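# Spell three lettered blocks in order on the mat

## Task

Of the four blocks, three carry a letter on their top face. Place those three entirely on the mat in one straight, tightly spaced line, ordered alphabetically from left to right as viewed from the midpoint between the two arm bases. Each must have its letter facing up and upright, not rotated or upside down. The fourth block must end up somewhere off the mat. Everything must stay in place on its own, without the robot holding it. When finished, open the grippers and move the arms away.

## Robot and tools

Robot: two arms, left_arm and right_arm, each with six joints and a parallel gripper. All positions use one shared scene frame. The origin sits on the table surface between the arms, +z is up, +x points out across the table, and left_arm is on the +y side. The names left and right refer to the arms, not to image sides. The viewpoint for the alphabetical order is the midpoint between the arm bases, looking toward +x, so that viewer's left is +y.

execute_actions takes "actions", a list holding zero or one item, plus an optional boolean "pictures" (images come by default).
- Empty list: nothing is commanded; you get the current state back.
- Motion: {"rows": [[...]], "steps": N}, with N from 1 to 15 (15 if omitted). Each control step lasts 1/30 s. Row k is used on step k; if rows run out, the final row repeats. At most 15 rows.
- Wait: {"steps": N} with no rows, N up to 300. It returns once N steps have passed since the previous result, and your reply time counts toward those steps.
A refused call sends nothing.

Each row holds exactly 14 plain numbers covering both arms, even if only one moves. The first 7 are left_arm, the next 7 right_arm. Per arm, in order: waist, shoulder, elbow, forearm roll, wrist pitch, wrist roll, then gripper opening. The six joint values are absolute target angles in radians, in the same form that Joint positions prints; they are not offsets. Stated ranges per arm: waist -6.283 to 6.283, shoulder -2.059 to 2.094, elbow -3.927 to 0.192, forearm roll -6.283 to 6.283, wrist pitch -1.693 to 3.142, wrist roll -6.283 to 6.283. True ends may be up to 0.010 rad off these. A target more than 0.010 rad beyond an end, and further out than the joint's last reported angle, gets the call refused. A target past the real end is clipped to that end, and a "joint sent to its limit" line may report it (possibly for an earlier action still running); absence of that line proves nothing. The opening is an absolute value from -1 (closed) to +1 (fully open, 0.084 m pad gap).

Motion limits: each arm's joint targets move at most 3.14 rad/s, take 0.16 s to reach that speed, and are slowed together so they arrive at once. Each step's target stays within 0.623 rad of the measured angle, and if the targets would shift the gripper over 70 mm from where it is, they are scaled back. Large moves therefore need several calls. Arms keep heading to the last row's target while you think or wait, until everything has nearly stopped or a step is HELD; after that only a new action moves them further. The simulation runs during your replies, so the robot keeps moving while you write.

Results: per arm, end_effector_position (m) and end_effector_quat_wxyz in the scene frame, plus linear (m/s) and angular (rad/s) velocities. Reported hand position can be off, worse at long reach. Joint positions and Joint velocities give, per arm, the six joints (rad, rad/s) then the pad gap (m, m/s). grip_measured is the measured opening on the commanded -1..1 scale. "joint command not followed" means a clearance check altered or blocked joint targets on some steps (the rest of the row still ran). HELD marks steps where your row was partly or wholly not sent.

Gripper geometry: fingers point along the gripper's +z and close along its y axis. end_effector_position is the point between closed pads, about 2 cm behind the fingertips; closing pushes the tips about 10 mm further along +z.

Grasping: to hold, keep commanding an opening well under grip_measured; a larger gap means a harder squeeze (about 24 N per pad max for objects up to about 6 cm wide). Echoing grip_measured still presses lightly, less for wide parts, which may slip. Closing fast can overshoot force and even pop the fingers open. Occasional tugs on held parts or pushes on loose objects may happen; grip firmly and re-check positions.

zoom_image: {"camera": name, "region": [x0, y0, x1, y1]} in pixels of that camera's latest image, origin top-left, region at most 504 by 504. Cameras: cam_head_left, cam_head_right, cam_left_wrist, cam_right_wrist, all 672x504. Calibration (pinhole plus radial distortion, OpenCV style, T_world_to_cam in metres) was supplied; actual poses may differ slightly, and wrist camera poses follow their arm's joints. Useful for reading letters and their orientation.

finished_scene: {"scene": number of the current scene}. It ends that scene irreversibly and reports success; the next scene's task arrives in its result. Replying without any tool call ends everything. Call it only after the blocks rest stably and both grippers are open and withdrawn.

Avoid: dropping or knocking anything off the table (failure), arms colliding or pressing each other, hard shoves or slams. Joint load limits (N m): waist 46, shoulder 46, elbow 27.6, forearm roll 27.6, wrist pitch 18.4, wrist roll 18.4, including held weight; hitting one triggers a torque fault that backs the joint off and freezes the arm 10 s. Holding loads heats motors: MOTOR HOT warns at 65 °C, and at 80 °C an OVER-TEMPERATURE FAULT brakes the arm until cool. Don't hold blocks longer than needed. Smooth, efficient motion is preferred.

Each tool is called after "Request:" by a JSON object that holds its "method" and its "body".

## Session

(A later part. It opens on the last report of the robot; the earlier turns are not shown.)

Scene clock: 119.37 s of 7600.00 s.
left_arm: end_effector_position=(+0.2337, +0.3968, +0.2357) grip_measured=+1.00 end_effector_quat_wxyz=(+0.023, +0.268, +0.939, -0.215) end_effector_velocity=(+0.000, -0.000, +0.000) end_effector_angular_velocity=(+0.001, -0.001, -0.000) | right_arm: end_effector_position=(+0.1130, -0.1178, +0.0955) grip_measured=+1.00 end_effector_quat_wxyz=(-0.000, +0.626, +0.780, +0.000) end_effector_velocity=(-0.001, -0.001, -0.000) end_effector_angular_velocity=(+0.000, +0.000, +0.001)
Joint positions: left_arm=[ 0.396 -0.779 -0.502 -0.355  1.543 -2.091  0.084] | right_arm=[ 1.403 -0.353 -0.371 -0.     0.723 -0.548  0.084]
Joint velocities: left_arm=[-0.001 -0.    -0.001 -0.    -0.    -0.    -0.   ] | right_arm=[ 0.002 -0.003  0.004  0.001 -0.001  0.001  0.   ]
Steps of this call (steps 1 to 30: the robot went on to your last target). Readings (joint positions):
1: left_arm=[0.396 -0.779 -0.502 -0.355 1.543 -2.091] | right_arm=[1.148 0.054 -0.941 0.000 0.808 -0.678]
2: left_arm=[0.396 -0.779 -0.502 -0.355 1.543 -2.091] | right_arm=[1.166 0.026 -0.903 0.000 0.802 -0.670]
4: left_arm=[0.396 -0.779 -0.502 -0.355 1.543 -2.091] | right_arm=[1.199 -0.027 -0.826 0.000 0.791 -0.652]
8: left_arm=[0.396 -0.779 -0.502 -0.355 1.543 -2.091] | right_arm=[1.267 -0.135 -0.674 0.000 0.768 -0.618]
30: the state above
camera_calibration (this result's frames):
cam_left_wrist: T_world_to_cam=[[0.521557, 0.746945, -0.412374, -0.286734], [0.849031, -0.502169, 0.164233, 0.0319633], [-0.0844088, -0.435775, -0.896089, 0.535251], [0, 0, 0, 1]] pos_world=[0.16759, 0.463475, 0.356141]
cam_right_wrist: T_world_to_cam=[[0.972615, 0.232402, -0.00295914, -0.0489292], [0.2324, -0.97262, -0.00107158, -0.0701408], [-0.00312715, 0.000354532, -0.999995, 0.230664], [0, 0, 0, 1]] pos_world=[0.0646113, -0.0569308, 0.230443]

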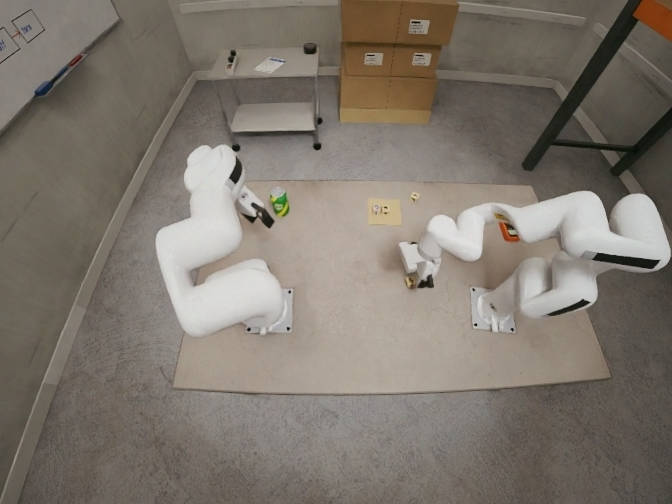

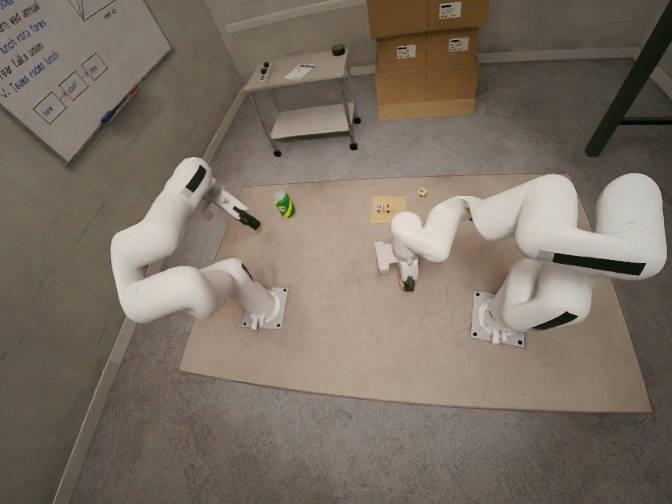

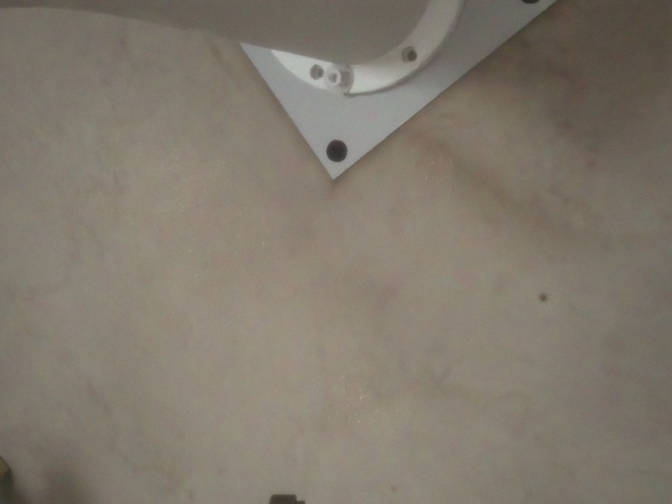

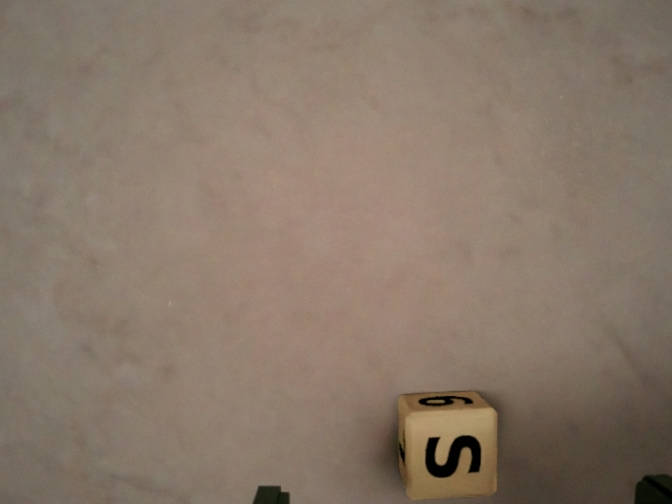

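Request:
{"method": "execute_actions", "body": {"actions": [{"rows":[[0.396,-0.779,-0.502,-0.355,1.543,-2.091,1,1.403,-0.095,-0.335,0,0.43,-0.57,1]]}], "pictures": false}}

Request:
{"method": "execute_actions", "body": {"actions": [{"rows":[[0.396,-0.779,-0.502,-0.355,1.543,-2.091,1,1.403,-0.095,-0.335,0,0.43,-0.57,-0.8]]}], "pictures": false}}

Request:
{"method": "execute_actions", "body": {"actions": [{"rows":[[0.396,-0.779,-0.502,-0.355,1.543,-2.091,1,1.403,-0.353,-0.37,0,0.723,-0.57,-0.8]],"steps":12}], "pictures": false}}

Request:
{"method": "execute_actions", "body": {"actions": [{"rows":[[0.396,-0.779,-0.502,-0.355,1.543,-2.091,1,0.805,0.39,-1.256,0,0.866,-0.876,-0.8]]}], "pictures": false}}

Request:
{"method": "execute_actions", "body": {"actions": [{"steps":32}]}}

Request:
{"method": "execute_actions", "body": {"actions": [{"rows":[[0.396,-0.779,-0.502,-0.355,1.543,-2.091,1,0.805,0.516,-1.221,0,0.705,-0.876,-0.8]]}], "pictures": false}}

Request:
{"method": "execute_actions", "body": {"actions": [{"rows":[[0.396,-0.779,-0.502,-0.355,1.543,-2.091,1,0.805,0.516,-1.221,0,0.705,-0.876,1]]}], "pictures": false}}

Request:
{"method": "execute_actions", "body": {"actions": [{"rows":[[0.396,-0.779,-0.502,-0.355,1.543,-2.091,1,0.805,0.39,-1.256,0,0.866,-0.876,1]],"steps":10}], "pictures": false}}

Request:
{"method": "execute_actions", "body": {"actions": [{"rows":[[0.396,-0.779,-0.502,-0.355,1.543,-2.091,1,0.72,0.2,-1.4,0,1.2,-0.96,1]]}]}}

Scene clock: 138.63 s of 7600.00 s.
left_arm: end_effector_position=(+0.2337, +0.3968, +0.2357) grip_measured=+1.00 end_effector_quat_wxyz=(+0.023, +0.268, +0.939, -0.215) end_effector_velocity=(-0.000, -0.000, +0.000) end_effector_angular_velocity=(+0.000, -0.001, -0.000) | right_arm: end_effector_position=(+0.1141, -0.1142, +0.0258) grip_measured=+1.00 end_effector_quat_wxyz=(-0.000, +0.617, +0.787, +0.001) end_effector_velocity=(+0.001, +0.003, -0.000) end_effector_angular_velocity=(+0.012, -0.004, +0.003)
Joint positions: left_arm=[ 0.396 -0.779 -0.502 -0.355  1.543 -2.091  0.084] | right_arm=[ 1.403 -0.097 -0.336 -0.     0.431 -0.57   0.084]
Joint velocities: left_arm=[-0.    -0.002 -0.    -0.     0.001  0.    -0.   ] | right_arm=[ 0.     0.005  0.001 -0.001 -0.018 -0.002 -0.   ]
Steps of this call (steps 1 to 15: the robot went on to your last target; steps 16 to 90: nothing new was sent; then 15.77 s passed at rest; steps 91 to 105: all 15 steps of this action). Readings (joint positions):
91: left_arm=[0.396 -0.779 -0.502 -0.355 1.543 -2.091] | right_arm=[1.403 -0.353 -0.370 -0.000 0.723 -0.548]
92: left_arm=[0.396 -0.779 -0.502 -0.355 1.543 -2.091] | right_arm=[1.403 -0.349 -0.370 -0.000 0.716 -0.548]
94: left_arm=[0.396 -0.779 -0.502 -0.355 1.543 -2.091] | right_arm=[1.403 -0.306 -0.366 -0.000 0.660 -0.553]
98: left_arm=[0.396 -0.779 -0.502 -0.355 1.543 -2.091] | right_arm=[1.403 -0.132 -0.337 0.000 0.481 -0.566]
105: the state above

Scene clock: 139.13 s of 7600.00 s.
left_arm: end_effector_position=(+0.2337, +0.3968, +0.2357) grip_measured=+1.00 end_effector_quat_wxyz=(+0.023, +0.268, +0.939, -0.215) end_effector_velocity=(+0.000, -0.000, +0.000) end_effector_angular_velocity=(+0.000, -0.000, -0.001) | right_arm: end_effector_position=(+0.1138, -0.1149, +0.0250) grip_measured=-0.33 end_effector_quat_wxyz=(-0.000, +0.617, +0.787, +0.000) end_effector_velocity=(-0.000, -0.001, -0.000) end_effector_angular_velocity=(-0.002, +0.001, +0.000)
Joint positions: left_arm=[ 0.396 -0.779 -0.502 -0.355  1.543 -2.091  0.084] | right_arm=[ 1.403 -0.095 -0.335 -0.     0.43  -0.57   0.03 ]
Joint velocities: left_arm=[-0.001 -0.    -0.    -0.    -0.    -0.     0.   ] | right_arm=[-0.    -0.001  0.001 -0.     0.002 -0.     0.   ]
Steps of this call (steps 1 to 15: all 15 steps of this action). Readings (joint positions):
1: left_arm=[0.396 -0.779 -0.502 -0.355 1.543 -2.091] | right_arm=[1.403 -0.097 -0.336 -0.000 0.431 -0.570]
2: left_arm=[0.396 -0.779 -0.502 -0.355 1.543 -2.091] | right_arm=[1.403 -0.097 -0.336 -0.000 0.430 -0.570]
4: left_arm=[0.396 -0.779 -0.502 -0.355 1.543 -2.091] | right_arm=[1.403 -0.096 -0.335 -0.000 0.430 -0.570]
8: left_arm=[0.396 -0.779 -0.502 -0.355 1.543 -2.091] | right_arm=[1.403 -0.096 -0.335 -0.000 0.430 -0.570]
15: the state above

Scene clock: 139.53 s of 7600.00 s.
left_arm: end_effector_position=(+0.2337, +0.3968, +0.2357) grip_measured=+1.00 end_effector_quat_wxyz=(+0.023, +0.268, +0.939, -0.215) end_effector_velocity=(+0.000, +0.000, -0.000) end_effector_angular_velocity=(-0.000, +0.001, +0.000) | right_arm: end_effector_position=(+0.1132, -0.1169, +0.0951) grip_measured=-0.33 end_effector_quat_wxyz=(-0.001, +0.617, +0.787, +0.002) end_effector_velocity=(-0.015, -0.045, -0.023) end_effector_angular_velocity=(-0.138, +0.046, -0.001)
Joint positions: left_arm=[ 0.396 -0.779 -0.502 -0.355  1.543 -2.091  0.084] | right_arm=[ 1.403 -0.35  -0.37  -0.     0.717 -0.57   0.03 ]
Joint velocities: left_arm=[-0.     0.002 -0.     0.    -0.001 -0.     0.   ] | right_arm=[-0.002 -0.011  0.05  -0.001  0.106 -0.     0.   ]
Steps of this call (steps 1 to 12: all 12 steps of this action). Readings (joint positions):
1: left_arm=[0.396 -0.779 -0.502 -0.355 1.543 -2.091] | right_arm=[1.403 -0.096 -0.335 -0.000 0.430 -0.570]
2: left_arm=[0.396 -0.779 -0.502 -0.355 1.543 -2.091] | right_arm=[1.403 -0.099 -0.335 0.000 0.437 -0.570]
4: left_arm=[0.396 -0.779 -0.502 -0.355 1.543 -2.091] | right_arm=[1.403 -0.142 -0.338 0.000 0.493 -0.570]
8: left_arm=[0.396 -0.779 -0.502 -0.355 1.543 -2.091] | right_arm=[1.403 -0.316 -0.369 -0.000 0.672 -0.570]
12: the state above

Scene clock: 140.03 s of 7600.00 s.
left_arm: end_effector_position=(+0.2337, +0.3968, +0.2357) grip_measured=+1.00 end_effector_quat_wxyz=(+0.023, +0.268, +0.939, -0.215) end_effector_velocity=(+0.000, +0.000, +0.000) end_effector_angular_velocity=(+0.001, -0.001, -0.000) | right_arm: end_effector_position=(+0.2769, -0.0780, +0.0993) grip_measured=-0.33 end_effector_quat_wxyz=(+0.002, +0.680, +0.733, -0.020) end_effector_velocity=(+0.397, +0.075, +0.030) end_effector_angular_velocity=(+0.100, -0.062, -0.302)
Joint positions: left_arm=[ 0.396 -0.779 -0.502 -0.355  1.543 -2.091  0.084] | right_arm=[ 1.064  0.057 -0.819  0.     0.803 -0.744  0.03 ]
Joint velocities: left_arm=[-0.    -0.    -0.     0.    -0.001  0.     0.   ] | right_arm=[-0.619  0.795 -1.06  -0.001  0.148 -0.317 -0.   ]
Steps of this call (steps 1 to 15: all 15 steps of this action). Readings (joint positions):
1: left_arm=[0.396 -0.779 -0.502 -0.355 1.543 -2.091] | right_arm=[1.403 -0.350 -0.369 0.000 0.720 -0.570]
2: left_arm=[0.396 -0.779 -0.502 -0.355 1.543 -2.091] | right_arm=[1.399 -0.346 -0.373 0.000 0.723 -0.573]
4: left_arm=[0.396 -0.779 -0.502 -0.355 1.543 -2.091] | right_arm=[1.352 -0.297 -0.421 0.000 0.735 -0.598]
8: left_arm=[0.396 -0.779 -0.502 -0.355 1.543 -2.091] | right_arm=[1.222 -0.149 -0.570 -0.000 0.765 -0.663]
15: the state above

Scene clock: 141.10 s of 7600.00 s.
left_arm: end_effector_position=(+0.2337, +0.3968, +0.2357) grip_measured=+1.00 end_effector_quat_wxyz=(+0.023, +0.268, +0.939, -0.215) end_effector_velocity=(-0.000, -0.000, +0.000) end_effector_angular_velocity=(-0.000, +0.000, -0.001) | right_arm: end_effector_position=(+0.4475, -0.0866, +0.0955) grip_measured=-0.33 end_effector_quat_wxyz=(+0.000, +0.725, +0.689, +0.000) end_effector_velocity=(-0.000, -0.001, -0.001) end_effector_angular_velocity=(-0.002, +0.003, -0.001)
Joint positions: left_arm=[ 0.396 -0.779 -0.502 -0.355  1.543 -2.091  0.084] | right_arm=[ 0.805  0.39  -1.256  0.     0.866 -0.876  0.03 ]
Joint velocities: left_arm=[-0.    -0.    -0.     0.     0.001 -0.     0.   ] | right_arm=[-0.001  0.002  0.     0.     0.001  0.     0.   ]
Steps of this call (steps 1 to 32: the robot went on to your last target). Readings (joint positions):
1: left_arm=[0.396 -0.779 -0.502 -0.355 1.543 -2.091] | right_arm=[1.043 0.083 -0.854 0.000 0.808 -0.754]
2: left_arm=[0.396 -0.779 -0.502 -0.355 1.543 -2.091] | right_arm=[1.022 0.110 -0.889 0.000 0.813 -0.765]
4: left_arm=[0.396 -0.779 -0.502 -0.355 1.543 -2.091] | right_arm=[0.981 0.163 -0.958 0.000 0.823 -0.786]
8: left_arm=[0.396 -0.779 -0.502 -0.355 1.543 -2.091] | right_arm=[0.900 0.267 -1.095 0.000 0.843 -0.827]
32: the state above
camera_calibration (this result's frames):
cam_left_wrist: T_world_to_cam=[[0.521556, 0.746945, -0.412374, -0.286734], [0.849031, -0.502169, 0.164233, 0.0319632], [-0.0844088, -0.435775, -0.896089, 0.535251], [0, 0, 0, 1]] pos_world=[0.16759, 0.463475, 0.356141]
cam_right_wrist: T_world_to_cam=[[0.999384, -0.0349567, -0.00299464, -0.416618], [-0.0349597, -0.999388, -0.000981339, -0.000206253], [-0.0029585, 0.00108543, -0.999995, 0.231702], [0, 0, 0, 1]] pos_world=[0.41704, -0.0150212, 0.230453]

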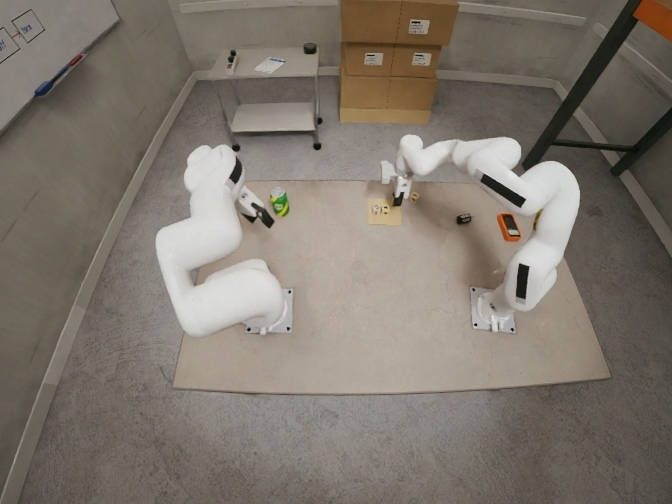

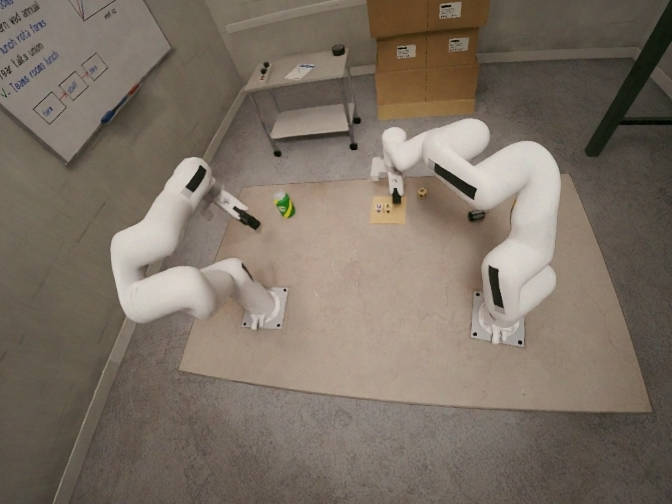

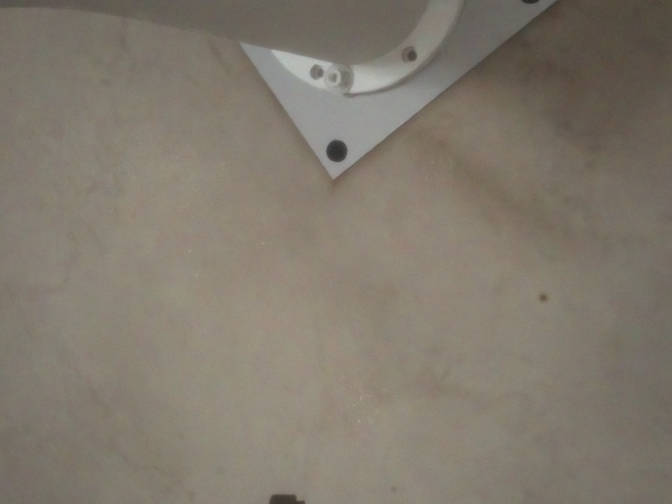

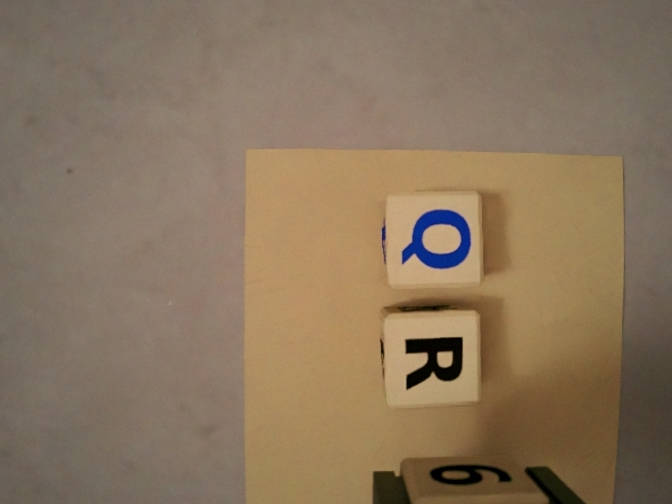

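Scene clock: 141.60 s of 7600.00 s.
left_arm: end_effector_position=(+0.2337, +0.3968, +0.2357) grip_measured=+1.00 end_effector_quat_wxyz=(+0.023, +0.268, +0.939, -0.215) end_effector_velocity=(-0.000, -0.000, -0.000) end_effector_angular_velocity=(-0.001, +0.001, -0.000) | right_arm: end_effector_position=(+0.4468, -0.0872, +0.0262) grip_measured=-0.33 end_effector_quat_wxyz=(-0.000, +0.725, +0.689, -0.000) end_effector_velocity=(+0.001, +0.000, -0.001) end_effector_angular_velocity=(+0.002, -0.003, +0.000)
Joint positions: left_arm=[ 0.396 -0.779 -0.502 -0.355  1.543 -2.091  0.084] | right_arm=[ 0.805  0.515 -1.221  0.     0.706 -0.876  0.03 ]
Joint velocities: left_arm=[-0.     0.001 -0.     0.     0.    -0.     0.   ] | right_arm=[-0.     0.003  0.    -0.001 -0.007  0.    -0.   ]
Steps of this call (steps 1 to 15: all 15 steps of this action). Readings (joint positions):
1: left_arm=[0.396 -0.779 -0.502 -0.355 1.543 -2.091] | right_arm=[0.805 0.390 -1.256 0.000 0.866 -0.876]
2: left_arm=[0.396 -0.779 -0.502 -0.355 1.543 -2.091] | right_arm=[0.805 0.393 -1.255 -0.000 0.859 -0.876]
4: left_arm=[0.396 -0.779 -0.502 -0.355 1.543 -2.091] | right_arm=[0.805 0.425 -1.249 -0.000 0.808 -0.876]
8: left_arm=[0.396 -0.779 -0.502 -0.355 1.543 -2.091] | right_arm=[0.805 0.512 -1.218 -0.000 0.722 -0.876]
15: the state above

Scene clock: 142.10 s of 7600.00 s.
left_arm: end_effector_position=(+0.2337, +0.3968, +0.2357) grip_measured=+1.00 end_effector_quat_wxyz=(+0.023, +0.268, +0.939, -0.215) end_effector_velocity=(-0.000, -0.000, +0.000) end_effector_angular_velocity=(-0.000, +0.000, -0.001) | right_arm: end_effector_position=(+0.4468, -0.0872, +0.0259) grip_measured=+1.00 end_effector_quat_wxyz=(-0.000, +0.725, +0.689, -0.000) end_effector_velocity=(-0.001, -0.001, -0.001) end_effector_angular_velocity=(-0.002, +0.002, +0.001)
Joint positions: left_arm=[ 0.396 -0.779 -0.502 -0.355  1.543 -2.091  0.084] | right_arm=[ 0.805  0.516 -1.221  0.     0.705 -0.876  0.084]
Joint velocities: left_arm=[-0.  0. -0.  0.  0.  0. -0.] | right_arm=[ 0.     0.001  0.001 -0.001  0.001 -0.001  0.   ]
Steps of this call (steps 1 to 15: all 15 steps of this action). Readings (joint positions):
1: left_arm=[0.396 -0.779 -0.502 -0.355 1.543 -2.091] | right_arm=[0.805 0.515 -1.221 0.000 0.706 -0.876]
2: left_arm=[0.396 -0.779 -0.502 -0.355 1.543 -2.091] | right_arm=[0.805 0.516 -1.221 0.000 0.705 -0.876]
4: left_arm=[0.396 -0.779 -0.502 -0.355 1.543 -2.091] | right_arm=[0.805 0.516 -1.221 0.000 0.705 -0.876]
8: left_arm=[0.396 -0.779 -0.502 -0.355 1.543 -2.091] | right_arm=[0.805 0.516 -1.221 0.000 0.705 -0.876]
15: the state above

Scene clock: 142.43 s of 7600.00 s.
left_arm: end_effector_position=(+0.2337, +0.3968, +0.2357) grip_measured=+1.00 end_effector_quat_wxyz=(+0.023, +0.268, +0.939, -0.215) end_effector_velocity=(+0.000, +0.000, -0.000) end_effector_angular_velocity=(+0.000, -0.000, +0.001) | right_arm: end_effector_position=(+0.4510, -0.0840, +0.0996) grip_measured=+1.00 end_effector_quat_wxyz=(+0.001, +0.725, +0.689, +0.008) end_effector_velocity=(-0.054, -0.042, -0.059) end_effector_angular_velocity=(-0.136, +0.182, -0.002)
Joint positions: left_arm=[ 0.396 -0.779 -0.502 -0.355  1.543 -2.091  0.084] | right_arm=[ 0.805  0.387 -1.261 -0.     0.859 -0.876  0.084]
Joint velocities: left_arm=[ 0.     0.001 -0.     0.    -0.002 -0.    -0.   ] | right_arm=[-0.001  0.029  0.087  0.001  0.111  0.    -0.   ]
Steps of this call (steps 1 to 10: all 10 steps of this action). Readings (joint positions):
1: left_arm=[0.396 -0.779 -0.502 -0.355 1.543 -2.091] | right_arm=[0.805 0.516 -1.221 0.000 0.705 -0.876]
2: left_arm=[0.396 -0.779 -0.502 -0.355 1.543 -2.091] | right_arm=[0.805 0.513 -1.221 0.000 0.712 -0.876]
4: left_arm=[0.396 -0.779 -0.502 -0.355 1.543 -2.091] | right_arm=[0.805 0.481 -1.226 0.000 0.763 -0.876]
8: left_arm=[0.396 -0.779 -0.502 -0.355 1.543 -2.091] | right_arm=[0.805 0.393 -1.262 -0.000 0.848 -0.876]
10: the state above

Scene clock: 142.93 s of 7600.00 s.
left_arm: end_effector_position=(+0.2337, +0.3968, +0.2357) grip_measured=+1.00 end_effector_quat_wxyz=(+0.023, +0.268, +0.939, -0.215) end_effector_velocity=(-0.000, -0.000, -0.000) end_effector_angular_velocity=(-0.001, +0.002, -0.000) | right_arm: end_effector_position=(+0.4646, -0.1296, +0.2315) grip_measured=+1.00 end_effector_quat_wxyz=(+0.001, +0.725, +0.688, +0.004) end_effector_velocity=(-0.019, -0.025, +0.020) end_effector_angular_velocity=(-0.043, +0.071, +0.013)
Joint positions: left_arm=[ 0.396 -0.779 -0.502 -0.355  1.543 -2.091  0.084] | right_arm=[ 0.721  0.201 -1.399 -0.     1.19  -0.958  0.084]
Joint velocities: left_arm=[-0.     0.002  0.    -0.     0.    -0.    -0.   ] | right_arm=[-0.021 -0.042 -0.02   0.002  0.146 -0.035 -0.   ]
Steps of this call (steps 1 to 15: all 15 steps of this action). Readings (joint positions):
1: left_arm=[0.396 -0.779 -0.502 -0.355 1.543 -2.091] | right_arm=[0.805 0.389 -1.258 -0.000 0.862 -0.876]
2: left_arm=[0.396 -0.779 -0.502 -0.355 1.543 -2.091] | right_arm=[0.804 0.389 -1.257 0.000 0.871 -0.878]
4: left_arm=[0.396 -0.779 -0.502 -0.355 1.543 -2.091] | right_arm=[0.793 0.368 -1.271 0.000 0.924 -0.891]
8: left_arm=[0.396 -0.779 -0.502 -0.355 1.543 -2.091] | right_arm=[0.758 0.285 -1.338 -0.000 1.048 -0.922]
15: the state above
camera_calibration (this result's frames):
cam_left_wrist: T_world_to_cam=[[0.521557, 0.746944, -0.412374, -0.286734], [0.849031, -0.502169, 0.164233, 0.0319634], [-0.0844087, -0.435775, -0.896089, 0.535251], [0, 0, 0, 1]] pos_world=[0.16759, 0.463475, 0.356141]
cam_right_wrist: T_world_to_cam=[[0.999307, -0.0370455, 0.0035071, -0.43659], [-0.0370266, -0.9993, -0.00530871, -0.0405012], [0.00370131, 0.00517517, -0.99998, 0.365216], [0, 0, 0, 1]] pos_world=[0.433437, -0.0585366, 0.366525]

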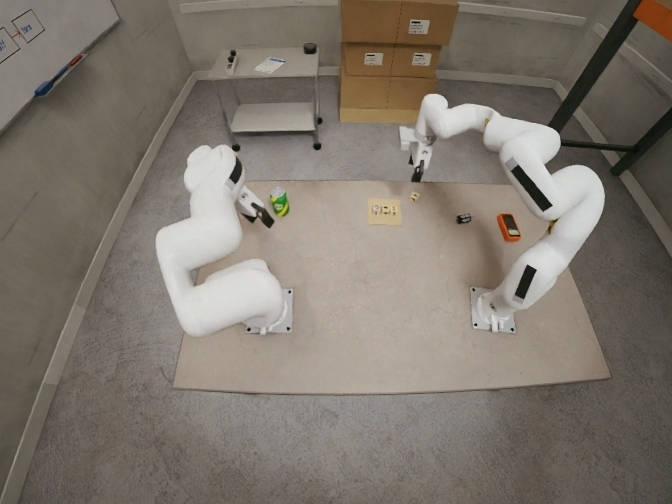

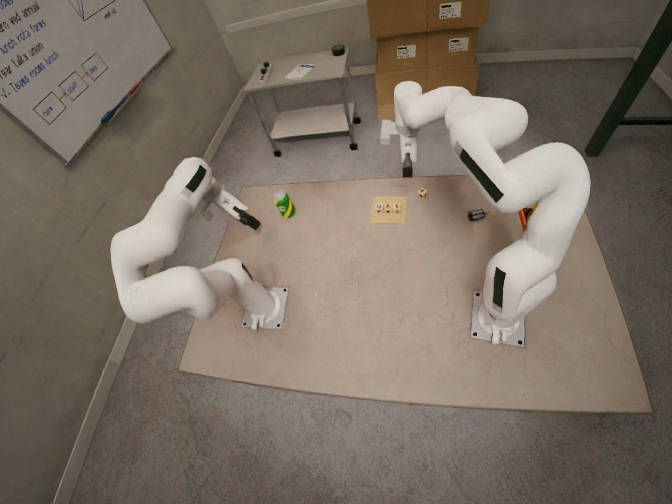

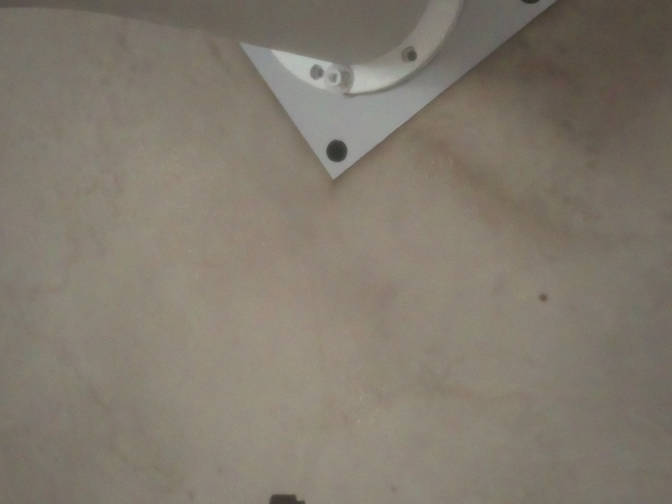

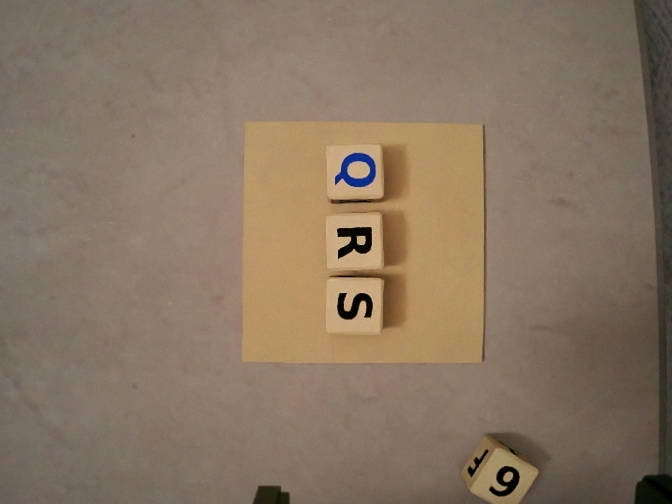

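Request:
{"method": "finished_scene", "body": {"scene": 2}}

The scene is finished: the task was done.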